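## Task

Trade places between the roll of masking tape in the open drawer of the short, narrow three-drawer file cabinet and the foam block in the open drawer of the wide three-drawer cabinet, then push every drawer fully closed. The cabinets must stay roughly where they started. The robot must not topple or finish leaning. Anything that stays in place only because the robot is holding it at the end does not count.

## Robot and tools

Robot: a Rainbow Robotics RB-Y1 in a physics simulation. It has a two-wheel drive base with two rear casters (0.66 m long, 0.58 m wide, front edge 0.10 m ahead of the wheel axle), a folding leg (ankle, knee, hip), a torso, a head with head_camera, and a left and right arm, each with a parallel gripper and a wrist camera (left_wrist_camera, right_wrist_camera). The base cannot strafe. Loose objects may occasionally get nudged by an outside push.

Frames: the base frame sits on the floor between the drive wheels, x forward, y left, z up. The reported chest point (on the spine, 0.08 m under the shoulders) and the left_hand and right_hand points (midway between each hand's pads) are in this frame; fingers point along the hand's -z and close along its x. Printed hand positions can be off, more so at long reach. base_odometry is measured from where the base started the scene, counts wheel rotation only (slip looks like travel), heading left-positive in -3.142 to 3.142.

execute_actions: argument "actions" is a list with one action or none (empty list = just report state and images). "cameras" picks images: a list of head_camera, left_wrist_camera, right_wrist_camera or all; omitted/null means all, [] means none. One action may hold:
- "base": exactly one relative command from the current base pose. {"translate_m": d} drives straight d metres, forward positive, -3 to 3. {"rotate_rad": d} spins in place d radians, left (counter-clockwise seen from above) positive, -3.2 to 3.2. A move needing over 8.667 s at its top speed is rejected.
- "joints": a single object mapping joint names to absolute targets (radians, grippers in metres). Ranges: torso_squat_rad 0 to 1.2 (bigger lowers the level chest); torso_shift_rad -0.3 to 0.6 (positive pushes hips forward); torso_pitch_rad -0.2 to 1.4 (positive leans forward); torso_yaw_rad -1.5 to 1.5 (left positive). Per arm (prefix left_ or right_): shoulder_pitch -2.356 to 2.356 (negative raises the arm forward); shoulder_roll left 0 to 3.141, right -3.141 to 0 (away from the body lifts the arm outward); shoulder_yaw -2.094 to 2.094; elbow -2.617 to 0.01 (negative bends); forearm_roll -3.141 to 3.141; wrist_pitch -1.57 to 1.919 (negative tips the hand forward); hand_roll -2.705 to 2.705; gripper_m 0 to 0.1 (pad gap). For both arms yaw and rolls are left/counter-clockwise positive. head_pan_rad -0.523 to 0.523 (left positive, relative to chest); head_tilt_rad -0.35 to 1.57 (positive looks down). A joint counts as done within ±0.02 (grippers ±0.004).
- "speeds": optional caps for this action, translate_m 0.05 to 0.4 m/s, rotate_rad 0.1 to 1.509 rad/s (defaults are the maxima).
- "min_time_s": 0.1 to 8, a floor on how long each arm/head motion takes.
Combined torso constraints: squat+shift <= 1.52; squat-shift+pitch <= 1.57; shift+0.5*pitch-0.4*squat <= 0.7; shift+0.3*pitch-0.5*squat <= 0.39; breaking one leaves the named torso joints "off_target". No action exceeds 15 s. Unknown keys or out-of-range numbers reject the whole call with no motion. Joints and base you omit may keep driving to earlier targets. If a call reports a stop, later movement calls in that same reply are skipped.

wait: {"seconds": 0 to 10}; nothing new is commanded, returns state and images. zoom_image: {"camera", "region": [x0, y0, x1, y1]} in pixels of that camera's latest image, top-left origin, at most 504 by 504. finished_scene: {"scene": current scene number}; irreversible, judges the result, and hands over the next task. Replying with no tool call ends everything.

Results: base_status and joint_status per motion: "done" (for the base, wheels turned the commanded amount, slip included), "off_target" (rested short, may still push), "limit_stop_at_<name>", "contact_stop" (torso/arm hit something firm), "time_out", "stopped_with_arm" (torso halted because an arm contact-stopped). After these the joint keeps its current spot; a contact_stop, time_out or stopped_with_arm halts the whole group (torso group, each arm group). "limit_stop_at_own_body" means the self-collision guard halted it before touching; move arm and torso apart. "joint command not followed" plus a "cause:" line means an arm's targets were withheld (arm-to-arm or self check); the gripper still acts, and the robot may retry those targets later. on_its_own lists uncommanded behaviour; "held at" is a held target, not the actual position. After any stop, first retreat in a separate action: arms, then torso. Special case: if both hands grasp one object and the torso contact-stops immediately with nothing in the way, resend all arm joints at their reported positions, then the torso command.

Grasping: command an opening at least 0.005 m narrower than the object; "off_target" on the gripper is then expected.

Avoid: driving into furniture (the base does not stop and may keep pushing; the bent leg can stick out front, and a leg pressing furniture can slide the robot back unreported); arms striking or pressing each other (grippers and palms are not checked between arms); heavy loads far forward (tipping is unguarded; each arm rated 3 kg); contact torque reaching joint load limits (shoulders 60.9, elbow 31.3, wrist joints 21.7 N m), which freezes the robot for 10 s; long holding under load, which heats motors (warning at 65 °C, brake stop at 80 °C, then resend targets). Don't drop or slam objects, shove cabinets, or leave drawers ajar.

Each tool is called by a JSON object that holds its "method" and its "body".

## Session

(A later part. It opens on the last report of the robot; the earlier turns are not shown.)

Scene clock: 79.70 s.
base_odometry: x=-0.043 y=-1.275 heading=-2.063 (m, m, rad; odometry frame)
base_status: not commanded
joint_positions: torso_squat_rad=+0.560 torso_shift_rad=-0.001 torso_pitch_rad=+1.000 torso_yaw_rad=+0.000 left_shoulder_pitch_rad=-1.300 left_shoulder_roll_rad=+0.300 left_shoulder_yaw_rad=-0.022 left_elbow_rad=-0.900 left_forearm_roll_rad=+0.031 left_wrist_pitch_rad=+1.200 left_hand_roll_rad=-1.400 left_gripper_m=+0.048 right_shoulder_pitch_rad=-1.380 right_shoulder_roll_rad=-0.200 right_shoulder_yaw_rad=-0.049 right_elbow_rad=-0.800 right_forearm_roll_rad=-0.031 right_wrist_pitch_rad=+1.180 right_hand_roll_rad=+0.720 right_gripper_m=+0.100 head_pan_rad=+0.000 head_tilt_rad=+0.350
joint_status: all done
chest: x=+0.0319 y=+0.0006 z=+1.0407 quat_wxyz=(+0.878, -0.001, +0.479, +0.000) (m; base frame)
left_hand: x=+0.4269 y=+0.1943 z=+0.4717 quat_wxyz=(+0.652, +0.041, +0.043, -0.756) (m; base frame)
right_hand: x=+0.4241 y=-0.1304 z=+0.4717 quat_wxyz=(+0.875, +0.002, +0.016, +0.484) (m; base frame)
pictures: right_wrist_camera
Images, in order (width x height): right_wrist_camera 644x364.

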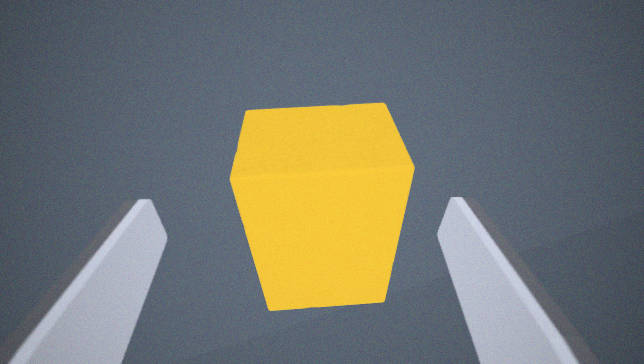

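{"method": "execute_actions", "body": {"actions": [{"joints":{"right_gripper_m":0.02,"left_gripper_m":0.1}}], "cameras": []}}

{"method": "execute_actions", "body": {"actions": [{"joints":{"torso_squat_rad":0.0,"right_elbow_rad":-1.4,"right_wrist_pitch_rad":1.78,"left_elbow_rad":-1.5,"left_wrist_pitch_rad":1.8},"min_time_s":2}], "cameras": []}}

{"method": "execute_actions", "body": {"actions": [{"joints":{"torso_pitch_rad":0.6,"right_shoulder_pitch_rad":-1.0,"left_shoulder_pitch_rad":-0.9},"min_time_s":2}], "cameras": ["head_camera"]}}

Scene clock: 81.47 s.
base_odometry: x=-0.043 y=-1.275 heading=-2.063 (m, m, rad; odometry frame)
base_status: not commanded
joint_positions: torso_squat_rad=+0.560 torso_shift_rad=-0.001 torso_pitch_rad=+1.000 torso_yaw_rad=+0.000 left_shoulder_pitch_rad=-1.300 left_shoulder_roll_rad=+0.300 left_shoulder_yaw_rad=-0.022 left_elbow_rad=-0.900 left_forearm_roll_rad=+0.031 left_wrist_pitch_rad=+1.200 left_hand_roll_rad=-1.400 left_gripper_m=+0.099 right_shoulder_pitch_rad=-1.380 right_shoulder_roll_rad=-0.200 right_shoulder_yaw_rad=-0.049 right_elbow_rad=-0.800 right_forearm_roll_rad=-0.031 right_wrist_pitch_rad=+1.180 right_hand_roll_rad=+0.720 right_gripper_m=+0.020 head_pan_rad=+0.000 head_tilt_rad=+0.350
joint_status: all done
chest: x=+0.0319 y=+0.0006 z=+1.0407 quat_wxyz=(+0.878, -0.001, +0.479, +0.000) (m; base frame)
left_hand: x=+0.4269 y=+0.1943 z=+0.4717 quat_wxyz=(+0.652, +0.041, +0.043, -0.756) (m; base frame)
right_hand: x=+0.4241 y=-0.1304 z=+0.4717 quat_wxyz=(+0.875, +0.002, +0.016, +0.484) (m; base frame)
pictures: none
No camera images: the call's "cameras" was empty. Leave "cameras" out to get every camera's image.

Scene clock: 84.10 s.
base_odometry: x=-0.043 y=-1.275 heading=-2.063 (m, m, rad; odometry frame)
base_status: not commanded
joint_positions: torso_squat_rad=+0.000 torso_shift_rad=-0.001 torso_pitch_rad=+1.000 torso_yaw_rad=+0.000 left_shoulder_pitch_rad=-1.300 left_shoulder_roll_rad=+0.300 left_shoulder_yaw_rad=-0.022 left_elbow_rad=-1.500 left_forearm_roll_rad=+0.031 left_wrist_pitch_rad=+1.800 left_hand_roll_rad=-1.400 left_gripper_m=+0.099 right_shoulder_pitch_rad=-1.380 right_shoulder_roll_rad=-0.200 right_shoulder_yaw_rad=-0.049 right_elbow_rad=-1.400 right_forearm_roll_rad=-0.031 right_wrist_pitch_rad=+1.780 right_hand_roll_rad=+0.720 right_gripper_m=+0.020 head_pan_rad=+0.000 head_tilt_rad=+0.350
joint_status: all done
chest: x=+0.0318 y=+0.0007 z=+1.1477 quat_wxyz=(+0.878, -0.001, +0.479, +0.000) (m; base frame)
left_hand: x=+0.4517 y=+0.1630 z=+0.7255 quat_wxyz=(+0.646, +0.040, +0.043, -0.761) (m; base frame)
right_hand: x=+0.4576 y=-0.1148 z=+0.7264 quat_wxyz=(+0.871, +0.003, +0.016, +0.492) (m; base frame)
pictures: none
No camera images: the call's "cameras" was empty. Leave "cameras" out to get every camera's image.

Scene clock: 86.40 s.
base_odometry: x=-0.043 y=-1.275 heading=-2.063 (m, m, rad; odometry frame)
base_status: not commanded
joint_positions: torso_squat_rad=+0.000 torso_shift_rad=-0.001 torso_pitch_rad=+0.600 torso_yaw_rad=+0.000 left_shoulder_pitch_rad=-0.900 left_shoulder_roll_rad=+0.300 left_shoulder_yaw_rad=-0.022 left_elbow_rad=-1.500 left_forearm_roll_rad=+0.031 left_wrist_pitch_rad=+1.800 left_hand_roll_rad=-1.400 left_gripper_m=+0.099 right_shoulder_pitch_rad=-1.000 right_shoulder_roll_rad=-0.200 right_shoulder_yaw_rad=-0.049 right_elbow_rad=-1.400 right_forearm_roll_rad=-0.031 right_wrist_pitch_rad=+1.780 right_hand_roll_rad=+0.720 right_gripper_m=+0.020 head_pan_rad=+0.000 head_tilt_rad=+0.350
joint_status: all done
chest: x=-0.0539 y=+0.0007 z=+1.2359 quat_wxyz=(+0.955, -0.001, +0.295, +0.000) (m; base frame)
left_hand: x=+0.3566 y=+0.2421 z=+0.8433 quat_wxyz=(+0.678, +0.079, +0.074, -0.727) (m; base frame)
right_hand: x=+0.3754 y=-0.1911 z=+0.8473 quat_wxyz=(+0.891, -0.047, +0.020, +0.450) (m; base frame)
pictures: head_camera
Images, in order (width x height): head_camera 896x504.

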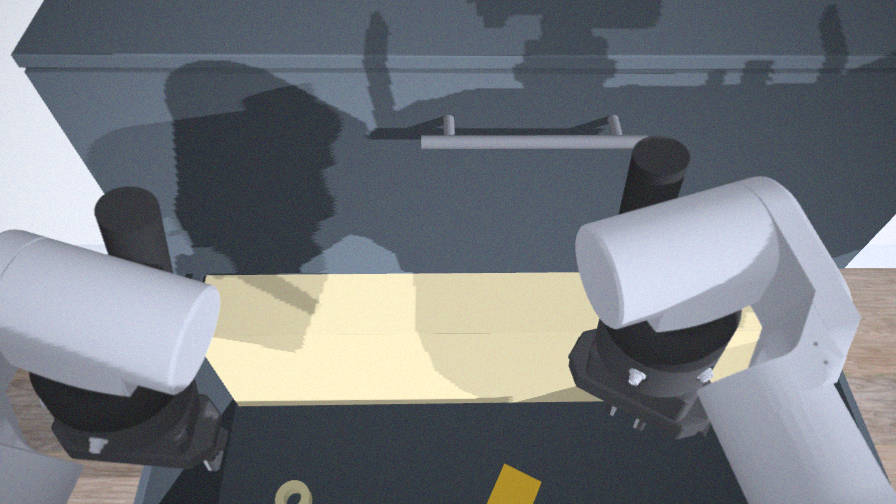

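{"method": "execute_actions", "body": {"actions": [{"joints":{"torso_pitch_rad":1.0,"right_shoulder_pitch_rad":-1.38,"right_gripper_m":0.1},"min_time_s":2}], "cameras": []}}

{"method": "execute_actions", "body": {"actions": [{"joints":{"torso_squat_rad":0.56,"right_elbow_rad":-0.8,"right_wrist_pitch_rad":1.18},"min_time_s":2}], "cameras": []}}

{"method": "execute_actions", "body": {"actions": [{"joints":{"right_shoulder_pitch_rad":-1.45,"right_elbow_rad":-0.55,"right_wrist_pitch_rad":1.0},"min_time_s":2}], "cameras": ["right_wrist_camera"]}}

Scene clock: 89.27 s.
base_odometry: x=-0.043 y=-1.276 heading=-2.063 (m, m, rad; odometry frame)
base_status: not commanded
joint_positions: torso_squat_rad=+0.000 torso_shift_rad=+0.000 torso_pitch_rad=+0.986 torso_yaw_rad=-0.001 left_shoulder_pitch_rad=-0.905 left_shoulder_roll_rad=+0.301 left_shoulder_yaw_rad=-0.021 left_elbow_rad=-1.503 left_forearm_roll_rad=+0.030 left_wrist_pitch_rad=+1.798 left_hand_roll_rad=-1.399 left_gripper_m=+0.099 right_shoulder_pitch_rad=-1.380 right_shoulder_roll_rad=-0.200 right_shoulder_yaw_rad=-0.049 right_elbow_rad=-1.400 right_forearm_roll_rad=-0.031 right_wrist_pitch_rad=+1.780 right_hand_roll_rad=+0.720 right_gripper_m=+0.100 head_pan_rad=+0.000 head_tilt_rad=+0.350
joint_status: torso_pitch_rad contact_stop (moved +0.386 of +0.400); the others done
chest: x=+0.0297 y=+0.0006 z=+1.1512 quat_wxyz=(+0.881, -0.001, +0.473, +0.000) (m; base frame)
left_hand: x=+0.2665 y=+0.2414 z=+0.6340 quat_wxyz=(+0.652, -0.059, +0.199, -0.729) (m; base frame)
right_hand: x=+0.4612 y=-0.1151 z=+0.7358 quat_wxyz=(+0.871, +0.000, +0.010, +0.491) (m; base frame)
pictures: none
No camera images: the call's "cameras" was empty. Leave "cameras" out to get every camera's image.

not run: a stop came earlier in this reply.

not run: a stop came earlier in this reply.

Forgot the left arm.

{"method": "execute_actions", "body": {"actions": [{"joints":{"left_shoulder_pitch_rad":-1.3}}], "cameras": []}}

{"method": "execute_actions", "body": {"actions": [{"joints":{"torso_pitch_rad":1.0,"torso_squat_rad":0.56,"right_elbow_rad":-0.8,"right_wrist_pitch_rad":1.18},"min_time_s":2}], "cameras": []}}

{"method": "execute_actions", "body": {"actions": [{"joints":{"right_shoulder_pitch_rad":-1.45,"right_elbow_rad":-0.55,"right_wrist_pitch_rad":1.0},"min_time_s":2}], "cameras": ["right_wrist_camera"]}}

Scene clock: 90.80 s.
base_odometry: x=-0.043 y=-1.275 heading=-2.063 (m, m, rad; odometry frame)
base_status: not commanded
joint_positions: torso_squat_rad=+0.000 torso_shift_rad=-0.001 torso_pitch_rad=+0.987 torso_yaw_rad=-0.001 left_shoulder_pitch_rad=-1.300 left_shoulder_roll_rad=+0.300 left_shoulder_yaw_rad=-0.021 left_elbow_rad=-1.500 left_forearm_roll_rad=+0.030 left_wrist_pitch_rad=+1.800 left_hand_roll_rad=-1.400 left_gripper_m=+0.099 right_shoulder_pitch_rad=-1.380 right_shoulder_roll_rad=-0.200 right_shoulder_yaw_rad=-0.049 right_elbow_rad=-1.400 right_forearm_roll_rad=-0.031 right_wrist_pitch_rad=+1.780 right_hand_roll_rad=+0.720 right_gripper_m=+0.100 head_pan_rad=+0.000 head_tilt_rad=+0.350
joint_status: all done
chest: x=+0.0296 y=+0.0006 z=+1.1512 quat_wxyz=(+0.881, -0.001, +0.474, +0.000) (m; base frame)
left_hand: x=+0.4554 y=+0.1630 z=+0.7349 quat_wxyz=(+0.646, +0.046, +0.039, -0.761) (m; base frame)
right_hand: x=+0.4611 y=-0.1149 z=+0.7357 quat_wxyz=(+0.871, +0.000, +0.010, +0.492) (m; base frame)
pictures: none
No camera images: the call's "cameras" was empty. Leave "cameras" out to get every camera's image.

Scene clock: 93.47 s.
base_odometry: x=-0.043 y=-1.275 heading=-2.063 (m, m, rad; odometry frame)
base_status: not commanded
joint_positions: torso_squat_rad=+0.560 torso_shift_rad=-0.001 torso_pitch_rad=+1.000 torso_yaw_rad=-0.001 left_shoulder_pitch_rad=-1.300 left_shoulder_roll_rad=+0.300 left_shoulder_yaw_rad=-0.021 left_elbow_rad=-1.500 left_forearm_roll_rad=+0.030 left_wrist_pitch_rad=+1.800 left_hand_roll_rad=-1.400 left_gripper_m=+0.099 right_shoulder_pitch_rad=-1.380 right_shoulder_roll_rad=-0.200 right_shoulder_yaw_rad=-0.049 right_elbow_rad=-0.800 right_forearm_roll_rad=-0.031 right_wrist_pitch_rad=+1.180 right_hand_roll_rad=+0.720 right_gripper_m=+0.100 head_pan_rad=+0.000 head_tilt_rad=+0.350
joint_status: all done
chest: x=+0.0320 y=+0.0006 z=+1.0407 quat_wxyz=(+0.878, -0.001, +0.479, +0.000) (m; base frame)
left_hand: x=+0.4521 y=+0.1630 z=+0.6187 quat_wxyz=(+0.646, +0.040, +0.043, -0.761) (m; base frame)
right_hand: x=+0.4242 y=-0.1306 z=+0.4717 quat_wxyz=(+0.875, +0.002, +0.016, +0.484) (m; base frame)
pictures: none
No camera images: the call's "cameras" was empty. Leave "cameras" out to get every camera's image.

Scene clock: 95.77 s.
base_odometry: x=-0.043 y=-1.275 heading=-2.063 (m, m, rad; odometry frame)
base_status: not commanded
joint_positions: torso_squat_rad=+0.560 torso_shift_rad=-0.001 torso_pitch_rad=+1.000 torso_yaw_rad=-0.001 left_shoulder_pitch_rad=-1.300 left_shoulder_roll_rad=+0.300 left_shoulder_yaw_rad=-0.021 left_elbow_rad=-1.500 left_forearm_roll_rad=+0.030 left_wrist_pitch_rad=+1.800 left_hand_roll_rad=-1.400 left_gripper_m=+0.099 right_shoulder_pitch_rad=-1.450 right_shoulder_roll_rad=-0.200 right_shoulder_yaw_rad=-0.049 right_elbow_rad=-0.550 right_forearm_roll_rad=-0.031 right_wrist_pitch_rad=+1.000 right_hand_roll_rad=+0.720 right_gripper_m=+0.100 head_pan_rad=+0.000 head_tilt_rad=+0.350
joint_status: all done
chest: x=+0.0320 y=+0.0006 z=+1.0407 quat_wxyz=(+0.878, -0.001, +0.479, +0.000) (m; base frame)
left_hand: x=+0.4521 y=+0.1630 z=+0.6187 quat_wxyz=(+0.646, +0.040, +0.043, -0.761) (m; base frame)
right_hand: x=+0.4131 y=-0.1323 z=+0.4431 quat_wxyz=(+0.874, +0.001, +0.017, +0.486) (m; base frame)
pictures: right_wrist_camera
Images, in order (width x height): right_wrist_camera 644x364.

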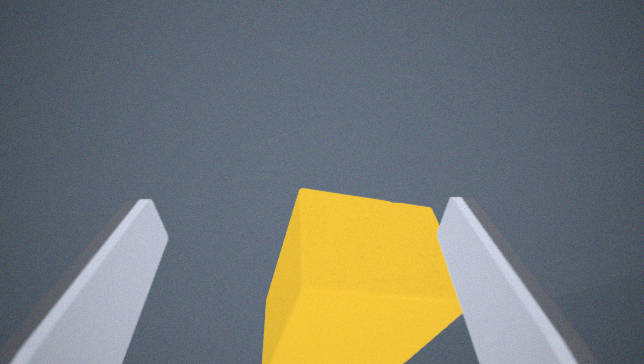

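{"method": "execute_actions", "body": {"actions": [{"joints":{"right_gripper_m":0.02}}], "cameras": ["right_wrist_camera"]}}

{"method": "execute_actions", "body": {"actions": [{"joints":{"torso_squat_rad":0,"right_elbow_rad":-1.4,"right_wrist_pitch_rad":1.78}}], "cameras": ["head_camera"]}}

Scene clock: 98.33 s.
base_odometry: x=-0.043 y=-1.275 heading=-2.063 (m, m, rad; odometry frame)
base_status: not commanded
joint_positions: torso_squat_rad=+0.560 torso_shift_rad=-0.001 torso_pitch_rad=+1.000 torso_yaw_rad=-0.001 left_shoulder_pitch_rad=-1.300 left_shoulder_roll_rad=+0.300 left_shoulder_yaw_rad=-0.021 left_elbow_rad=-1.500 left_forearm_roll_rad=+0.030 left_wrist_pitch_rad=+1.800 left_hand_roll_rad=-1.400 left_gripper_m=+0.099 right_shoulder_pitch_rad=-1.450 right_shoulder_roll_rad=-0.200 right_shoulder_yaw_rad=-0.049 right_elbow_rad=-0.550 right_forearm_roll_rad=-0.031 right_wrist_pitch_rad=+1.000 right_hand_roll_rad=+0.720 right_gripper_m=+0.020 head_pan_rad=+0.000 head_tilt_rad=+0.350
joint_status: all done
chest: x=+0.0320 y=+0.0006 z=+1.0407 quat_wxyz=(+0.878, -0.001, +0.479, +0.000) (m; base frame)
left_hand: x=+0.4521 y=+0.1630 z=+0.6187 quat_wxyz=(+0.646, +0.040, +0.043, -0.761) (m; base frame)
right_hand: x=+0.4131 y=-0.1323 z=+0.4431 quat_wxyz=(+0.874, +0.001, +0.017, +0.486) (m; base frame)
pictures: right_wrist_camera
Images, in order (width x height): right_wrist_camera 644x364.

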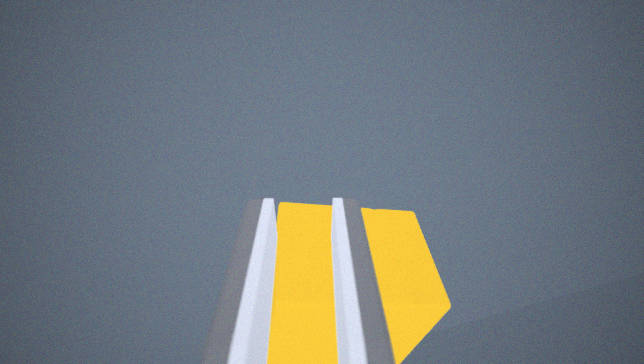

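Scene clock: 100.97 s.
base_odometry: x=-0.043 y=-1.275 heading=-2.063 (m, m, rad; odometry frame)
base_status: not commanded
joint_positions: torso_squat_rad=+0.000 torso_shift_rad=-0.001 torso_pitch_rad=+1.000 torso_yaw_rad=-0.001 left_shoulder_pitch_rad=-1.300 left_shoulder_roll_rad=+0.300 left_shoulder_yaw_rad=-0.022 left_elbow_rad=-1.500 left_forearm_roll_rad=+0.030 left_wrist_pitch_rad=+1.800 left_hand_roll_rad=-1.400 left_gripper_m=+0.099 right_shoulder_pitch_rad=-1.450 right_shoulder_roll_rad=-0.200 right_shoulder_yaw_rad=-0.049 right_elbow_rad=-1.400 right_forearm_roll_rad=-0.031 right_wrist_pitch_rad=+1.780 right_hand_roll_rad=+0.720 right_gripper_m=+0.020 head_pan_rad=+0.000 head_tilt_rad=+0.350
joint_status: all done
chest: x=+0.0319 y=+0.0006 z=+1.1477 quat_wxyz=(+0.878, -0.001, +0.479, +0.000) (m; base frame)
left_hand: x=+0.4520 y=+0.1630 z=+0.7256 quat_wxyz=(+0.646, +0.040, +0.043, -0.761) (m; base frame)
right_hand: x=+0.4860 y=-0.1009 z=+0.7532 quat_wxyz=(+0.867, -0.004, -0.018, +0.497) (m; base frame)
pictures: head_camera
Images, in order (width x height): head_camera 896x504.

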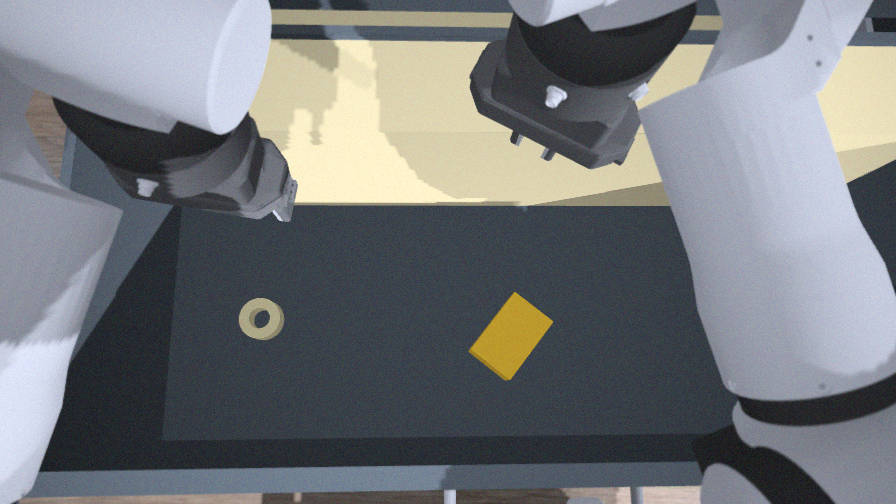

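{"method": "execute_actions", "body": {"actions": [{"joints":{"torso_squat_rad":0.56,"right_elbow_rad":-0.55,"right_wrist_pitch_rad":1.0,"right_shoulder_roll_rad":-0.25,"right_gripper_m":0.1}}], "cameras": ["right_wrist_camera"]}}

Scene clock: 103.97 s.
base_odometry: x=-0.043 y=-1.275 heading=-2.063 (m, m, rad; odometry frame)
base_status: not commanded
joint_positions: torso_squat_rad=+0.560 torso_shift_rad=-0.001 torso_pitch_rad=+1.000 torso_yaw_rad=-0.001 left_shoulder_pitch_rad=-1.300 left_shoulder_roll_rad=+0.300 left_shoulder_yaw_rad=-0.022 left_elbow_rad=-1.500 left_forearm_roll_rad=+0.030 left_wrist_pitch_rad=+1.800 left_hand_roll_rad=-1.400 left_gripper_m=+0.099 right_shoulder_pitch_rad=-1.450 right_shoulder_roll_rad=-0.250 right_shoulder_yaw_rad=-0.049 right_elbow_rad=-0.550 right_forearm_roll_rad=-0.031 right_wrist_pitch_rad=+1.000 right_hand_roll_rad=+0.720 right_gripper_m=+0.100 head_pan_rad=+0.000 head_tilt_rad=+0.350
joint_status: all done
chest: x=+0.0320 y=+0.0006 z=+1.0407 quat_wxyz=(+0.878, -0.001, +0.479, +0.000) (m; base frame)
left_hand: x=+0.4520 y=+0.1629 z=+0.6187 quat_wxyz=(+0.646, +0.040, +0.043, -0.761) (m; base frame)
right_hand: x=+0.4255 y=-0.1659 z=+0.4456 quat_wxyz=(+0.878, -0.022, +0.020, +0.477) (m; base frame)
pictures: right_wrist_camera
Images, in order (width x height): right_wrist_camera 644x364.

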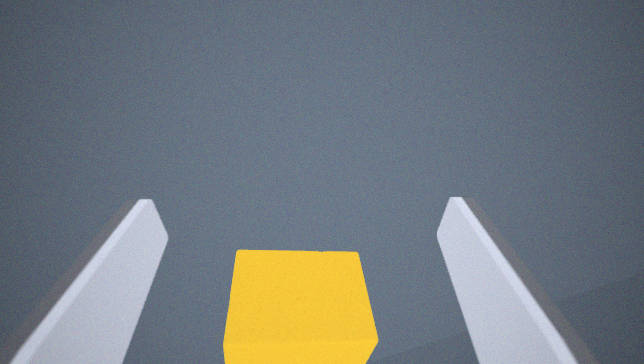

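{"method": "execute_actions", "body": {"actions": [{"joints":{"torso_squat_rad":0.67}}], "cameras": []}}

{"method": "execute_actions", "body": {"actions": [{"joints":{"right_gripper_m":0.02}}], "cameras": ["right_wrist_camera"]}}

Scene clock: 105.27 s.
base_odometry: x=-0.043 y=-1.275 heading=-2.063 (m, m, rad; odometry frame)
base_status: not commanded
joint_positions: torso_squat_rad=+0.571 torso_shift_rad=-0.001 torso_pitch_rad=+0.998 torso_yaw_rad=-0.001 left_shoulder_pitch_rad=-1.300 left_shoulder_roll_rad=+0.300 left_shoulder_yaw_rad=-0.022 left_elbow_rad=-1.500 left_forearm_roll_rad=+0.030 left_wrist_pitch_rad=+1.800 left_hand_roll_rad=-1.400 left_gripper_m=+0.099 right_shoulder_pitch_rad=-1.450 right_shoulder_roll_rad=-0.250 right_shoulder_yaw_rad=-0.049 right_elbow_rad=-0.550 right_forearm_roll_rad=-0.031 right_wrist_pitch_rad=+1.000 right_hand_roll_rad=+0.720 right_gripper_m=+0.100 head_pan_rad=+0.000 head_tilt_rad=+0.350
joint_status: torso_squat_rad off_target (ended at +0.571, target +0.670)
on_its_own: torso_squat_rad is held at +0.571, not at your +0.670
chest: x=+0.0317 y=+0.0006 z=+1.0372 quat_wxyz=(+0.878, -0.001, +0.479, +0.000) (m; base frame)
left_hand: x=+0.4524 y=+0.1629 z=+0.6158 quat_wxyz=(+0.646, +0.041, +0.043, -0.761) (m; base frame)
right_hand: x=+0.4262 y=-0.1659 z=+0.4427 quat_wxyz=(+0.878, -0.022, +0.019, +0.477) (m; base frame)
pictures: none
No camera images: the call's "cameras" was empty. Leave "cameras" out to get every camera's image.

Scene clock: 106.57 s.
base_odometry: x=-0.043 y=-1.275 heading=-2.063 (m, m, rad; odometry frame)
base_status: not commanded
joint_positions: torso_squat_rad=+0.571 torso_shift_rad=-0.001 torso_pitch_rad=+0.998 torso_yaw_rad=-0.001 left_shoulder_pitch_rad=-1.300 left_shoulder_roll_rad=+0.300 left_shoulder_yaw_rad=-0.022 left_elbow_rad=-1.500 left_forearm_roll_rad=+0.030 left_wrist_pitch_rad=+1.800 left_hand_roll_rad=-1.400 left_gripper_m=+0.099 right_shoulder_pitch_rad=-1.450 right_shoulder_roll_rad=-0.250 right_shoulder_yaw_rad=-0.049 right_elbow_rad=-0.550 right_forearm_roll_rad=-0.031 right_wrist_pitch_rad=+1.000 right_hand_roll_rad=+0.720 right_gripper_m=+0.020 head_pan_rad=+0.000 head_tilt_rad=+0.350
joint_status: all done
on_its_own: torso_squat_rad is held at +0.571, not at your +0.670
chest: x=+0.0317 y=+0.0006 z=+1.0372 quat_wxyz=(+0.878, -0.001, +0.479, +0.000) (m; base frame)
left_hand: x=+0.4524 y=+0.1629 z=+0.6158 quat_wxyz=(+0.646, +0.041, +0.043, -0.761) (m; base frame)
right_hand: x=+0.4262 y=-0.1659 z=+0.4427 quat_wxyz=(+0.878, -0.022, +0.019, +0.477) (m; base frame)
pictures: right_wrist_camera
Images, in order (width x height): right_wrist_camera 644x364.

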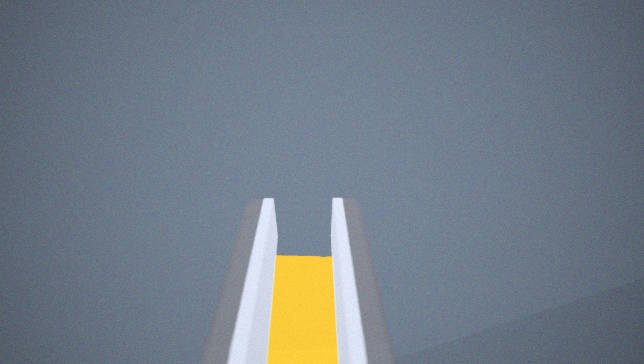

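Use shift to allow more squat; also pulls hand via elbow.

{"method": "execute_actions", "body": {"actions": [{"joints":{"right_gripper_m":0.1}}], "cameras": []}}

{"method": "execute_actions", "body": {"actions": [{"joints":{"right_elbow_rad":-0.3,"right_wrist_pitch_rad":0.8,"right_shoulder_pitch_rad":-1.5},"min_time_s":1.5}], "cameras": ["right_wrist_camera"]}}

Scene clock: 108.20 s.
base_odometry: x=-0.043 y=-1.275 heading=-2.063 (m, m, rad; odometry frame)
base_status: not commanded
joint_positions: torso_squat_rad=+0.571 torso_shift_rad=-0.001 torso_pitch_rad=+0.998 torso_yaw_rad=-0.001 left_shoulder_pitch_rad=-1.300 left_shoulder_roll_rad=+0.300 left_shoulder_yaw_rad=-0.022 left_elbow_rad=-1.500 left_forearm_roll_rad=+0.030 left_wrist_pitch_rad=+1.800 left_hand_roll_rad=-1.400 left_gripper_m=+0.099 right_shoulder_pitch_rad=-1.450 right_shoulder_roll_rad=-0.250 right_shoulder_yaw_rad=-0.049 right_elbow_rad=-0.550 right_forearm_roll_rad=-0.031 right_wrist_pitch_rad=+1.000 right_hand_roll_rad=+0.720 right_gripper_m=+0.100 head_pan_rad=+0.000 head_tilt_rad=+0.350
joint_status: all done
on_its_own: torso_squat_rad is held at +0.571, not at your +0.670
chest: x=+0.0317 y=+0.0006 z=+1.0372 quat_wxyz=(+0.878, -0.001, +0.479, +0.000) (m; base frame)
left_hand: x=+0.4524 y=+0.1629 z=+0.6158 quat_wxyz=(+0.646, +0.041, +0.043, -0.761) (m; base frame)
right_hand: x=+0.4262 y=-0.1659 z=+0.4427 quat_wxyz=(+0.878, -0.022, +0.019, +0.477) (m; base frame)
pictures: none
No camera images: the call's "cameras" was empty. Leave "cameras" out to get every camera's image.

Scene clock: 109.77 s.
base_odometry: x=-0.043 y=-1.275 heading=-2.063 (m, m, rad; odometry frame)
base_status: not commanded
joint_positions: torso_squat_rad=+0.571 torso_shift_rad=-0.001 torso_pitch_rad=+0.998 torso_yaw_rad=-0.001 left_shoulder_pitch_rad=-1.300 left_shoulder_roll_rad=+0.300 left_shoulder_yaw_rad=-0.022 left_elbow_rad=-1.500 left_forearm_roll_rad=+0.030 left_wrist_pitch_rad=+1.800 left_hand_roll_rad=-1.400 left_gripper_m=+0.099 right_shoulder_pitch_rad=-1.492 right_shoulder_roll_rad=-0.251 right_shoulder_yaw_rad=-0.050 right_elbow_rad=-0.394 right_forearm_roll_rad=-0.031 right_wrist_pitch_rad=+0.877 right_hand_roll_rad=+0.720 right_gripper_m=+0.100 head_pan_rad=+0.000 head_tilt_rad=+0.350
joint_status: right_elbow_rad contact_stop (moved +0.156 of +0.250); right_wrist_pitch_rad contact_stop_at_right_elbow_rad (moved -0.123 of -0.200); the others done
on_its_own: torso_squat_rad is held at +0.571, not at your +0.670; right_elbow_rad is held at -0.393, not at your -0.300, since a contact_stop; right_wrist_pitch_rad is held at +0.877, not at your +0.800, since a contact_stop
chest: x=+0.0315 y=+0.0007 z=+1.0373 quat_wxyz=(+0.878, -0.001, +0.479, +0.000) (m; base frame)
left_hand: x=+0.4523 y=+0.1629 z=+0.6160 quat_wxyz=(+0.646, +0.041, +0.042, -0.761) (m; base frame)
right_hand: x=+0.4181 y=-0.1691 z=+0.4281 quat_wxyz=(+0.878, -0.024, +0.015, +0.477) (m; base frame)
pictures: right_wrist_camera
Images, in order (width x height): right_wrist_camera 644x364.

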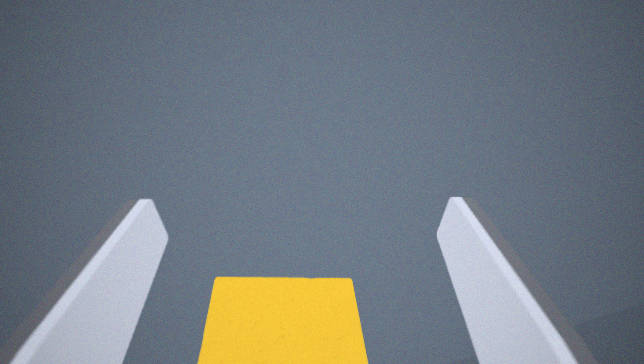

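{"method": "execute_actions", "body": {"actions": [{"base":{"translate_m":-0.04},"joints":{"right_elbow_rad":-0.45,"right_wrist_pitch_rad":0.93,"right_shoulder_roll_rad":-0.215}}], "cameras": []}}

{"method": "execute_actions", "body": {"actions": [{"joints":{"right_gripper_m":0.02}}], "cameras": ["right_wrist_camera"]}}

Scene clock: 111.77 s.
base_odometry: x=-0.024 y=-1.240 heading=-2.063 (m, m, rad; odometry frame)
base_status: done
joint_positions: torso_squat_rad=+0.571 torso_shift_rad=-0.001 torso_pitch_rad=+0.998 torso_yaw_rad=-0.001 left_shoulder_pitch_rad=-1.300 left_shoulder_roll_rad=+0.300 left_shoulder_yaw_rad=-0.022 left_elbow_rad=-1.500 left_forearm_roll_rad=+0.030 left_wrist_pitch_rad=+1.800 left_hand_roll_rad=-1.400 left_gripper_m=+0.099 right_shoulder_pitch_rad=-1.491 right_shoulder_roll_rad=-0.215 right_shoulder_yaw_rad=-0.050 right_elbow_rad=-0.450 right_forearm_roll_rad=-0.031 right_wrist_pitch_rad=+0.930 right_hand_roll_rad=+0.720 right_gripper_m=+0.100 head_pan_rad=+0.000 head_tilt_rad=+0.350
joint_status: all done
on_its_own: torso_squat_rad is held at +0.571, not at your +0.670
chest: x=+0.0317 y=+0.0006 z=+1.0372 quat_wxyz=(+0.878, -0.001, +0.479, +0.000) (m; base frame)
left_hand: x=+0.4524 y=+0.1630 z=+0.6159 quat_wxyz=(+0.646, +0.041, +0.043, -0.761) (m; base frame)
right_hand: x=+0.4190 y=-0.1407 z=+0.4356 quat_wxyz=(+0.874, -0.008, +0.012, +0.485) (m; base frame)
pictures: none
No camera images: the call's "cameras" was empty. Leave "cameras" out to get every camera's image.

Scene clock: 113.07 s.
base_odometry: x=-0.024 y=-1.240 heading=-2.063 (m, m, rad; odometry frame)
base_status: not commanded
joint_positions: torso_squat_rad=+0.571 torso_shift_rad=-0.001 torso_pitch_rad=+0.998 torso_yaw_rad=-0.001 left_shoulder_pitch_rad=-1.300 left_shoulder_roll_rad=+0.300 left_shoulder_yaw_rad=-0.022 left_elbow_rad=-1.500 left_forearm_roll_rad=+0.030 left_wrist_pitch_rad=+1.800 left_hand_roll_rad=-1.400 left_gripper_m=+0.099 right_shoulder_pitch_rad=-1.491 right_shoulder_roll_rad=-0.215 right_shoulder_yaw_rad=-0.050 right_elbow_rad=-0.450 right_forearm_roll_rad=-0.031 right_wrist_pitch_rad=+0.930 right_hand_roll_rad=+0.720 right_gripper_m=+0.061 head_pan_rad=+0.000 head_tilt_rad=+0.350
joint_status: right_gripper_m off_target (ended at +0.061, target +0.020)
on_its_own: torso_squat_rad is held at +0.571, not at your +0.670
chest: x=+0.0317 y=+0.0006 z=+1.0372 quat_wxyz=(+0.878, -0.001, +0.479, +0.000) (m; base frame)
left_hand: x=+0.4524 y=+0.1630 z=+0.6159 quat_wxyz=(+0.646, +0.041, +0.043, -0.761) (m; base frame)
right_hand: x=+0.4190 y=-0.1407 z=+0.4356 quat_wxyz=(+0.874, -0.008, +0.012, +0.485) (m; base frame)
pictures: right_wrist_camera
Images, in order (width x height): right_wrist_camera 644x364.

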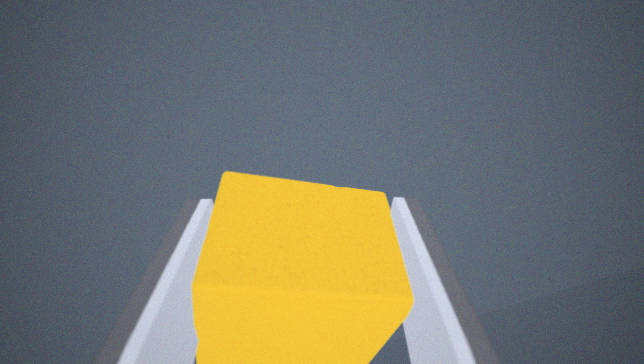

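{"method": "execute_actions", "body": {"actions": [{"joints":{"torso_squat_rad":0,"right_elbow_rad":-1.4,"right_wrist_pitch_rad":1.78}}], "cameras": []}}

{"method": "execute_actions", "body": {"actions": [{"joints":{"torso_pitch_rad":0.6,"right_shoulder_pitch_rad":-1.0,"left_shoulder_pitch_rad":-0.9}}], "cameras": []}}

{"method": "execute_actions", "body": {"actions": [{"base":{"translate_m":-0.41},"joints":{"right_shoulder_pitch_rad":-0.5,"right_elbow_rad":-1.95,"right_wrist_pitch_rad":1.85,"right_shoulder_roll_rad":-0.3}}], "cameras": []}}

{"method": "execute_actions", "body": {"actions": [{"joints":{"torso_squat_rad":0.9,"left_shoulder_roll_rad":0.25,"left_elbow_rad":-0.9,"left_wrist_pitch_rad":-0.35,"left_gripper_m":0,"head_tilt_rad":0.1}}], "cameras": ["head_camera"]}}

{"method": "execute_actions", "body": {"actions": [{"base":{"translate_m":0.48},"speeds":{"translate_m":0.15}}], "cameras": ["head_camera"]}}

Scene clock: 116.53 s.
base_odometry: x=-0.024 y=-1.240 heading=-2.063 (m, m, rad; odometry frame)
base_status: not commanded
joint_positions: torso_squat_rad=+0.000 torso_shift_rad=-0.001 torso_pitch_rad=+1.000 torso_yaw_rad=-0.001 left_shoulder_pitch_rad=-1.300 left_shoulder_roll_rad=+0.300 left_shoulder_yaw_rad=-0.022 left_elbow_rad=-1.500 left_forearm_roll_rad=+0.030 left_wrist_pitch_rad=+1.800 left_hand_roll_rad=-1.400 left_gripper_m=+0.099 right_shoulder_pitch_rad=-1.491 right_shoulder_roll_rad=-0.215 right_shoulder_yaw_rad=-0.050 right_elbow_rad=-1.400 right_forearm_roll_rad=-0.031 right_wrist_pitch_rad=+1.780 right_hand_roll_rad=+0.720 right_gripper_m=+0.061 head_pan_rad=+0.000 head_tilt_rad=+0.350
joint_status: all done
chest: x=+0.0319 y=+0.0007 z=+1.1476 quat_wxyz=(+0.878, -0.001, +0.479, +0.000) (m; base frame)
left_hand: x=+0.4519 y=+0.1630 z=+0.7255 quat_wxyz=(+0.646, +0.040, +0.043, -0.761) (m; base frame)
right_hand: x=+0.5046 y=-0.1007 z=+0.7704 quat_wxyz=(+0.867, -0.015, -0.037, +0.497) (m; base frame)
pictures: none
No camera images: the call's "cameras" was empty. Leave "cameras" out to get every camera's image.

Scene clock: 127.23 s.
TORQUE FAULT: right_wrist_pitch_rad reached its load limit. The robot stopped for 10 seconds, dropped its targets and accepts commands again. The stop added 9.3 s to the call and to motion_time.
base_odometry: x=-0.024 y=-1.240 heading=-2.063 (m, m, rad; odometry frame)
base_status: not commanded
joint_positions: torso_squat_rad=+0.000 torso_shift_rad=+0.000 torso_pitch_rad=+0.871 torso_yaw_rad=-0.001 left_shoulder_pitch_rad=-0.906 left_shoulder_roll_rad=+0.301 left_shoulder_yaw_rad=-0.021 left_elbow_rad=-1.502 left_forearm_roll_rad=+0.030 left_wrist_pitch_rad=+1.797 left_hand_roll_rad=-1.399 left_gripper_m=+0.099 right_shoulder_pitch_rad=-1.043 right_shoulder_roll_rad=-0.219 right_shoulder_yaw_rad=-0.052 right_elbow_rad=-1.406 right_forearm_roll_rad=-0.030 right_wrist_pitch_rad=+1.774 right_hand_roll_rad=+0.719 right_gripper_m=+0.062 head_pan_rad=+0.000 head_tilt_rad=+0.350
joint_status: torso_pitch_rad contact_stop (moved -0.129 of -0.400); right_shoulder_pitch_rad torque_fault (moved +0.449 of +0.491); the others done
on_its_own: torso_pitch_rad is held at +0.871, not at your +0.600, since a contact_stop; right_shoulder_pitch_rad is held at -1.037, not at your -1.000, since a torque_fault
chest: x=+0.0086 y=+0.0007 z=+1.1799 quat_wxyz=(+0.907, -0.001, +0.422, +0.000) (m; base frame)
left_hand: x=+0.3037 y=+0.2412 z=+0.6934 quat_wxyz=(+0.663, -0.017, +0.161, -0.731) (m; base frame)
right_hand: x=+0.3456 y=-0.1930 z=+0.7033 quat_wxyz=(+0.883, -0.001, +0.115, +0.454) (m; base frame)
pictures: none
No camera images: the call's "cameras" was empty. Leave "cameras" out to get every camera's image.

not run: a stop came earlier in this reply.

not run: a stop came earlier in this reply.

not run: a stop came earlier in this reply.

{"method": "execute_actions", "body": {"actions": [{"joints":{"torso_pitch_rad":0.6}}], "cameras": ["head_camera"]}}

{"method": "execute_actions", "body": {"actions": [{"base":{"translate_m":-0.41},"joints":{"right_shoulder_pitch_rad":-0.5,"right_elbow_rad":-1.95,"right_wrist_pitch_rad":1.85,"right_shoulder_roll_rad":-0.3},"min_time_s":2}], "cameras": []}}

{"method": "execute_actions", "body": {"actions": [{"joints":{"torso_squat_rad":0.9,"left_shoulder_roll_rad":0.25,"left_elbow_rad":-0.9,"left_wrist_pitch_rad":-0.35,"left_gripper_m":0,"head_tilt_rad":0.1}}], "cameras": ["head_camera"]}}

{"method": "execute_actions", "body": {"actions": [{"base":{"translate_m":0.48},"speeds":{"translate_m":0.15}}], "cameras": ["head_camera"]}}

Scene clock: 129.37 s.
base_odometry: x=-0.024 y=-1.240 heading=-2.063 (m, m, rad; odometry frame)
base_status: not commanded
joint_positions: torso_squat_rad=+0.000 torso_shift_rad=+0.000 torso_pitch_rad=+0.600 torso_yaw_rad=-0.001 left_shoulder_pitch_rad=-0.906 left_shoulder_roll_rad=+0.301 left_shoulder_yaw_rad=-0.021 left_elbow_rad=-1.502 left_forearm_roll_rad=+0.030 left_wrist_pitch_rad=+1.797 left_hand_roll_rad=-1.399 left_gripper_m=+0.099 right_shoulder_pitch_rad=-1.037 right_shoulder_roll_rad=-0.217 right_shoulder_yaw_rad=-0.051 right_elbow_rad=-1.403 right_forearm_roll_rad=-0.031 right_wrist_pitch_rad=+1.777 right_hand_roll_rad=+0.719 right_gripper_m=+0.061 head_pan_rad=+0.000 head_tilt_rad=+0.350
joint_status: all done
on_its_own: right_shoulder_pitch_rad is held at -1.037, not at your -1.000, since a torque_fault
chest: x=-0.0536 y=+0.0007 z=+1.2359 quat_wxyz=(+0.955, -0.001, +0.295, +0.000) (m; base frame)
left_hand: x=+0.3607 y=+0.2413 z=+0.8459 quat_wxyz=(+0.678, +0.082, +0.070, -0.727) (m; base frame)
right_hand: x=+0.3948 y=-0.1930 z=+0.8636 quat_wxyz=(+0.891, -0.060, +0.001, +0.450) (m; base frame)
pictures: head_camera
Images, in order (width x height): head_camera 896x504.

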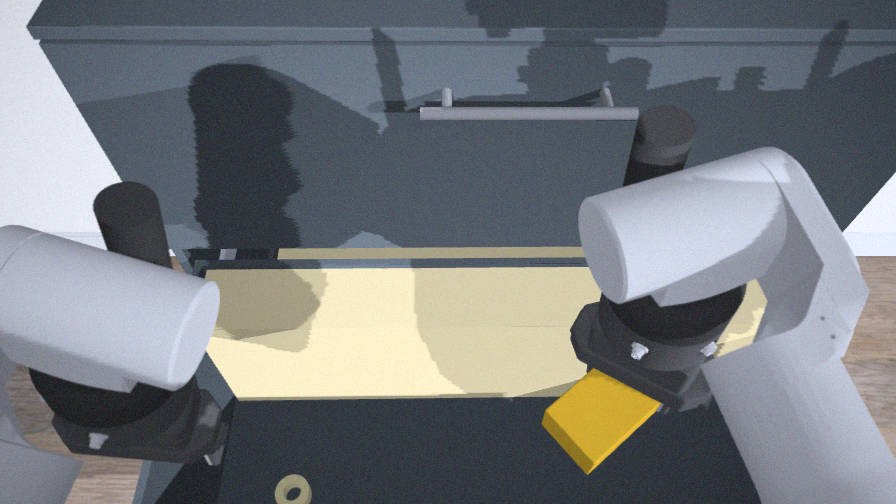

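Scene clock: 132.17 s.
base_odometry: x=+0.170 y=-0.879 heading=-2.064 (m, m, rad; odometry frame)
base_status: done
joint_positions: torso_squat_rad=+0.000 torso_shift_rad=+0.000 torso_pitch_rad=+0.600 torso_yaw_rad=-0.001 left_shoulder_pitch_rad=-0.905 left_shoulder_roll_rad=+0.301 left_shoulder_yaw_rad=-0.021 left_elbow_rad=-1.502 left_forearm_roll_rad=+0.030 left_wrist_pitch_rad=+1.797 left_hand_roll_rad=-1.399 left_gripper_m=+0.099 right_shoulder_pitch_rad=-0.500 right_shoulder_roll_rad=-0.300 right_shoulder_yaw_rad=-0.051 right_elbow_rad=-1.950 right_forearm_roll_rad=-0.031 right_wrist_pitch_rad=+1.850 right_hand_roll_rad=+0.719 right_gripper_m=+0.061 head_pan_rad=+0.000 head_tilt_rad=+0.350
joint_status: all done
chest: x=-0.0535 y=+0.0007 z=+1.2359 quat_wxyz=(+0.955, -0.001, +0.296, +0.000) (m; base frame)
left_hand: x=+0.3606 y=+0.2413 z=+0.8458 quat_wxyz=(+0.678, +0.082, +0.070, -0.727) (m; base frame)
right_hand: x=+0.2553 y=-0.2899 z=+0.8434 quat_wxyz=(+0.902, -0.101, +0.038, +0.419) (m; base frame)
pictures: none
No camera images: the call's "cameras" was empty. Leave "cameras" out to get every camera's image.

Scene clock: 136.00 s.
base_odometry: x=+0.170 y=-0.879 heading=-2.064 (m, m, rad; odometry frame)
base_status: not commanded
joint_positions: torso_squat_rad=+0.900 torso_shift_rad=+0.000 torso_pitch_rad=+0.600 torso_yaw_rad=-0.001 left_shoulder_pitch_rad=-0.905 left_shoulder_roll_rad=+0.250 left_shoulder_yaw_rad=-0.021 left_elbow_rad=-0.900 left_forearm_roll_rad=+0.030 left_wrist_pitch_rad=-0.350 left_hand_roll_rad=-1.399 left_gripper_m=+0.000 right_shoulder_pitch_rad=-0.500 right_shoulder_roll_rad=-0.300 right_shoulder_yaw_rad=-0.051 right_elbow_rad=-1.950 right_forearm_roll_rad=-0.031 right_wrist_pitch_rad=+1.850 right_hand_roll_rad=+0.719 right_gripper_m=+0.061 head_pan_rad=+0.000 head_tilt_rad=+0.100
joint_status: all done
chest: x=-0.0534 y=+0.0006 z=+0.9710 quat_wxyz=(+0.955, -0.001, +0.296, +0.000) (m; base frame)
left_hand: x=+0.5500 y=+0.1601 z=+0.6445 quat_wxyz=(+0.452, +0.427, -0.540, -0.567) (m; base frame)
right_hand: x=+0.2554 y=-0.2900 z=+0.5785 quat_wxyz=(+0.902, -0.101, +0.038, +0.419) (m; base frame)
pictures: head_camera
Images, in order (width x height): head_camera 896x504.

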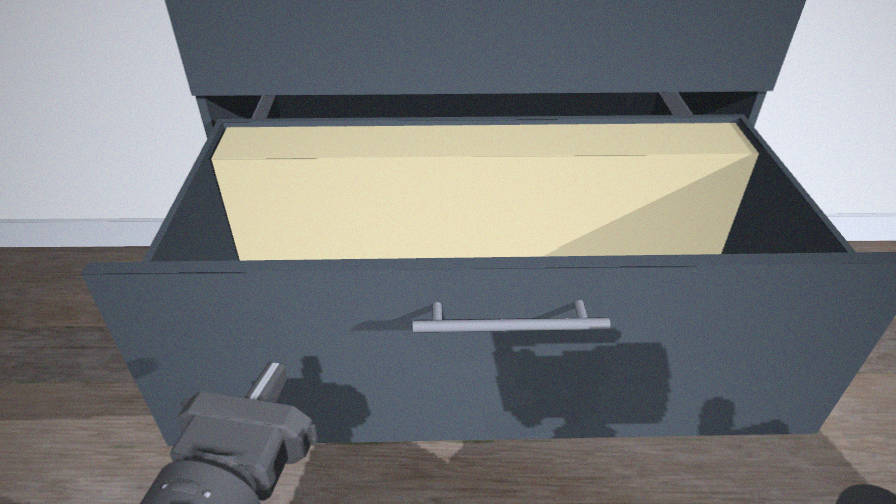

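Scene clock: 139.97 s.
base_odometry: x=-0.058 y=-1.302 heading=-2.065 (m, m, rad; odometry frame)
base_status: done
joint_positions: torso_squat_rad=+0.900 torso_shift_rad=+0.000 torso_pitch_rad=+0.600 torso_yaw_rad=-0.001 left_shoulder_pitch_rad=-0.905 left_shoulder_roll_rad=+0.250 left_shoulder_yaw_rad=-0.021 left_elbow_rad=-0.900 left_forearm_roll_rad=+0.030 left_wrist_pitch_rad=-0.350 left_hand_roll_rad=-1.399 left_gripper_m=+0.000 right_shoulder_pitch_rad=-0.500 right_shoulder_roll_rad=-0.300 right_shoulder_yaw_rad=-0.051 right_elbow_rad=-1.950 right_forearm_roll_rad=-0.031 right_wrist_pitch_rad=+1.850 right_hand_roll_rad=+0.719 right_gripper_m=+0.061 head_pan_rad=+0.000 head_tilt_rad=+0.100
joint_status: not commanded
chest: x=-0.0534 y=+0.0006 z=+0.9710 quat_wxyz=(+0.955, -0.001, +0.296, +0.000) (m; base frame)
left_hand: x=+0.5499 y=+0.1599 z=+0.6444 quat_wxyz=(+0.452, +0.426, -0.540, -0.568) (m; base frame)
right_hand: x=+0.2554 y=-0.2900 z=+0.5785 quat_wxyz=(+0.902, -0.101, +0.038, +0.419) (m; base frame)
pictures: head_camera
Images, in order (width x height): head_camera 896x504.

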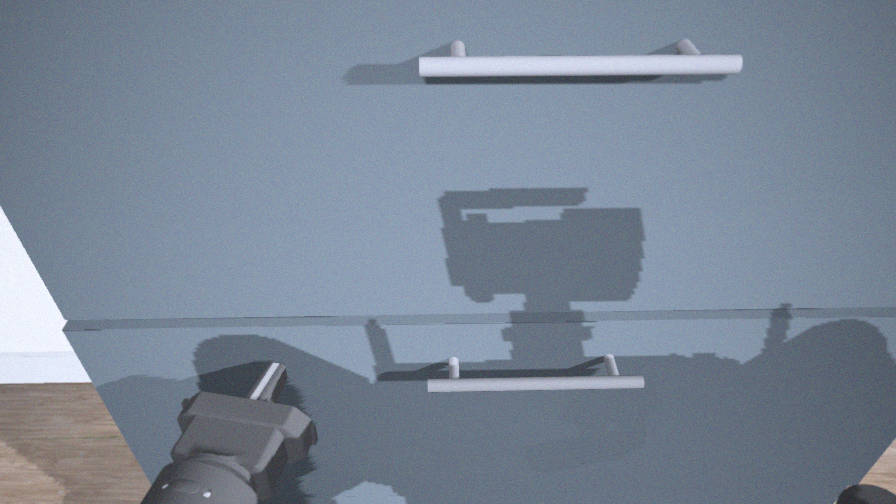

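{"method": "execute_actions", "body": {"actions": [{"base":{"translate_m":0.02},"speeds":{"translate_m":0.05}}], "cameras": ["head_camera"]}}

{"method": "execute_actions", "body": {"actions": [{"base":{"translate_m":-0.5},"joints":{"torso_squat_rad":0.2,"left_shoulder_roll_rad":0.3}}], "cameras": []}}

{"method": "execute_actions", "body": {"actions": [{"base":{"rotate_rad":-2.354}}], "cameras": []}}

{"method": "execute_actions", "body": {"actions": [{"base":{"translate_m":2.11}}], "cameras": []}}

{"method": "execute_actions", "body": {"actions": [{"base":{"rotate_rad":-0.785},"joints":{"right_shoulder_pitch_rad":-1.15,"right_shoulder_roll_rad":-0.4,"right_elbow_rad":-1.3,"head_tilt_rad":0.35}}], "cameras": ["head_camera"]}}

Scene clock: 141.53 s.
base_odometry: x=-0.067 y=-1.319 heading=-2.064 (m, m, rad; odometry frame)
base_status: done
joint_positions: torso_squat_rad=+0.900 torso_shift_rad=-0.001 torso_pitch_rad=+0.599 torso_yaw_rad=+0.000 left_shoulder_pitch_rad=-0.902 left_shoulder_roll_rad=+0.249 left_shoulder_yaw_rad=-0.022 left_elbow_rad=-0.900 left_forearm_roll_rad=+0.030 left_wrist_pitch_rad=-0.351 left_hand_roll_rad=-1.399 left_gripper_m=+0.000 right_shoulder_pitch_rad=-0.500 right_shoulder_roll_rad=-0.300 right_shoulder_yaw_rad=-0.051 right_elbow_rad=-1.950 right_forearm_roll_rad=-0.031 right_wrist_pitch_rad=+1.850 right_hand_roll_rad=+0.719 right_gripper_m=+0.061 head_pan_rad=+0.000 head_tilt_rad=+0.100
joint_status: not commanded
chest: x=-0.0538 y=+0.0006 z=+0.9711 quat_wxyz=(+0.955, -0.001, +0.295, +0.000) (m; base frame)
left_hand: x=+0.5486 y=+0.1603 z=+0.6434 quat_wxyz=(+0.452, +0.426, -0.540, -0.568) (m; base frame)
right_hand: x=+0.2553 y=-0.2898 z=+0.5788 quat_wxyz=(+0.902, -0.101, +0.038, +0.419) (m; base frame)
pictures: head_camera
Images, in order (width x height): head_camera 896x504.

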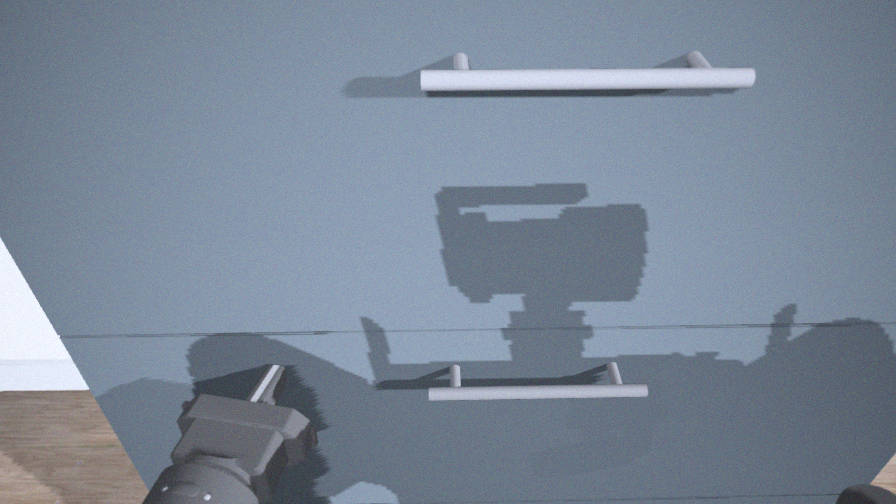

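Scene clock: 144.63 s.
base_odometry: x=+0.170 y=-0.878 heading=-2.062 (m, m, rad; odometry frame)
base_status: done
joint_positions: torso_squat_rad=+0.200 torso_shift_rad=+0.000 torso_pitch_rad=+0.600 torso_yaw_rad=-0.001 left_shoulder_pitch_rad=-0.905 left_shoulder_roll_rad=+0.300 left_shoulder_yaw_rad=-0.021 left_elbow_rad=-0.900 left_forearm_roll_rad=+0.030 left_wrist_pitch_rad=-0.350 left_hand_roll_rad=-1.399 left_gripper_m=+0.000 right_shoulder_pitch_rad=-0.500 right_shoulder_roll_rad=-0.300 right_shoulder_yaw_rad=-0.051 right_elbow_rad=-1.950 right_forearm_roll_rad=-0.031 right_wrist_pitch_rad=+1.850 right_hand_roll_rad=+0.719 right_gripper_m=+0.061 head_pan_rad=+0.000 head_tilt_rad=+0.100
joint_status: all done
chest: x=-0.0535 y=+0.0007 z=+1.2219 quat_wxyz=(+0.955, -0.001, +0.296, +0.000) (m; base frame)
left_hand: x=+0.5557 y=+0.1853 z=+0.9007 quat_wxyz=(+0.442, +0.444, -0.527, -0.574) (m; base frame)
right_hand: x=+0.2552 y=-0.2899 z=+0.8294 quat_wxyz=(+0.902, -0.101, +0.038, +0.419) (m; base frame)
pictures: none
No camera images: the call's "cameras" was empty. Leave "cameras" out to get every camera's image.

Scene clock: 149.30 s.
base_odometry: x=+0.170 y=-0.878 heading=+1.867 (m, m, rad; odometry frame)
base_status: done
joint_positions: torso_squat_rad=+0.200 torso_shift_rad=+0.000 torso_pitch_rad=+0.600 torso_yaw_rad=-0.001 left_shoulder_pitch_rad=-0.905 left_shoulder_roll_rad=+0.300 left_shoulder_yaw_rad=-0.021 left_elbow_rad=-0.900 left_forearm_roll_rad=+0.030 left_wrist_pitch_rad=-0.350 left_hand_roll_rad=-1.399 left_gripper_m=+0.000 right_shoulder_pitch_rad=-0.500 right_shoulder_roll_rad=-0.300 right_shoulder_yaw_rad=-0.051 right_elbow_rad=-1.950 right_forearm_roll_rad=-0.031 right_wrist_pitch_rad=+1.850 right_hand_roll_rad=+0.719 right_gripper_m=+0.061 head_pan_rad=+0.000 head_tilt_rad=+0.100
joint_status: not commanded
chest: x=-0.0535 y=+0.0007 z=+1.2219 quat_wxyz=(+0.955, -0.001, +0.296, +0.000) (m; base frame)
left_hand: x=+0.5557 y=+0.1854 z=+0.9007 quat_wxyz=(+0.442, +0.444, -0.527, -0.574) (m; base frame)
right_hand: x=+0.2552 y=-0.2899 z=+0.8294 quat_wxyz=(+0.902, -0.101, +0.038, +0.419) (m; base frame)
pictures: none
No camera images: the call's "cameras" was empty. Leave "cameras" out to get every camera's image.

Scene clock: 155.93 s.
base_odometry: x=-0.446 y=+1.140 heading=+1.867 (m, m, rad; odometry frame)
base_status: done
joint_positions: torso_squat_rad=+0.200 torso_shift_rad=+0.000 torso_pitch_rad=+0.600 torso_yaw_rad=-0.001 left_shoulder_pitch_rad=-0.905 left_shoulder_roll_rad=+0.300 left_shoulder_yaw_rad=-0.021 left_elbow_rad=-0.900 left_forearm_roll_rad=+0.030 left_wrist_pitch_rad=-0.350 left_hand_roll_rad=-1.399 left_gripper_m=+0.000 right_shoulder_pitch_rad=-0.500 right_shoulder_roll_rad=-0.300 right_shoulder_yaw_rad=-0.051 right_elbow_rad=-1.950 right_forearm_roll_rad=-0.031 right_wrist_pitch_rad=+1.850 right_hand_roll_rad=+0.719 right_gripper_m=+0.061 head_pan_rad=+0.000 head_tilt_rad=+0.100
joint_status: not commanded
chest: x=-0.0535 y=+0.0007 z=+1.2219 quat_wxyz=(+0.955, -0.001, +0.296, +0.000) (m; base frame)
left_hand: x=+0.5558 y=+0.1854 z=+0.9008 quat_wxyz=(+0.442, +0.444, -0.527, -0.574) (m; base frame)
right_hand: x=+0.2553 y=-0.2899 z=+0.8294 quat_wxyz=(+0.902, -0.101, +0.038, +0.419) (m; base frame)
pictures: none
No camera images: the call's "cameras" was empty. Leave "cameras" out to get every camera's image.

Scene clock: 158.77 s.
base_odometry: x=-0.446 y=+1.140 heading=+1.082 (m, m, rad; odometry frame)
base_status: done
joint_positions: torso_squat_rad=+0.200 torso_shift_rad=+0.000 torso_pitch_rad=+0.600 torso_yaw_rad=-0.001 left_shoulder_pitch_rad=-0.905 left_shoulder_roll_rad=+0.300 left_shoulder_yaw_rad=-0.021 left_elbow_rad=-0.900 left_forearm_roll_rad=+0.030 left_wrist_pitch_rad=-0.350 left_hand_roll_rad=-1.399 left_gripper_m=+0.000 right_shoulder_pitch_rad=-1.150 right_shoulder_roll_rad=-0.400 right_shoulder_yaw_rad=-0.051 right_elbow_rad=-1.300 right_forearm_roll_rad=-0.031 right_wrist_pitch_rad=+1.850 right_hand_roll_rad=+0.719 right_gripper_m=+0.061 head_pan_rad=+0.000 head_tilt_rad=+0.350
joint_status: all done
chest: x=-0.0535 y=+0.0007 z=+1.2219 quat_wxyz=(+0.955, -0.001, +0.296, +0.000) (m; base frame)
left_hand: x=+0.5557 y=+0.1854 z=+0.9008 quat_wxyz=(+0.442, +0.444, -0.527, -0.574) (m; base frame)
right_hand: x=+0.4259 y=-0.2809 z=+0.8937 quat_wxyz=(+0.901, -0.131, +0.044, +0.411) (m; base frame)
pictures: head_camera
Images, in order (width x height): head_camera 896x504.

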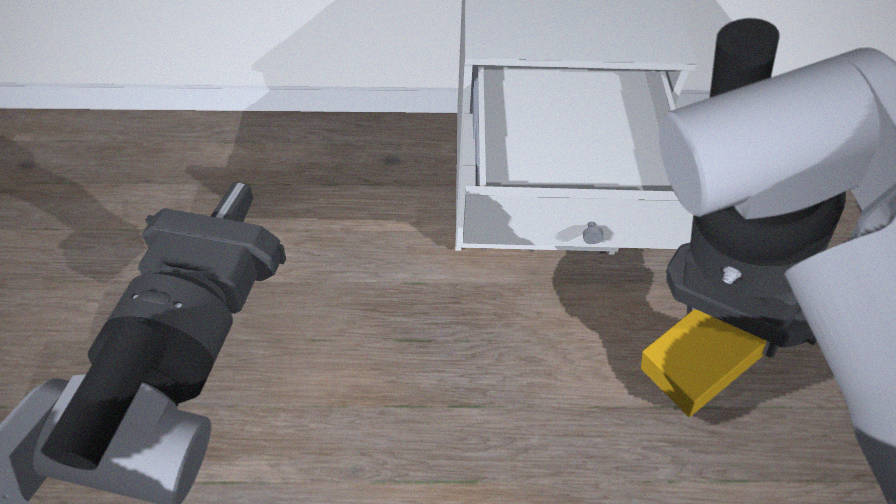

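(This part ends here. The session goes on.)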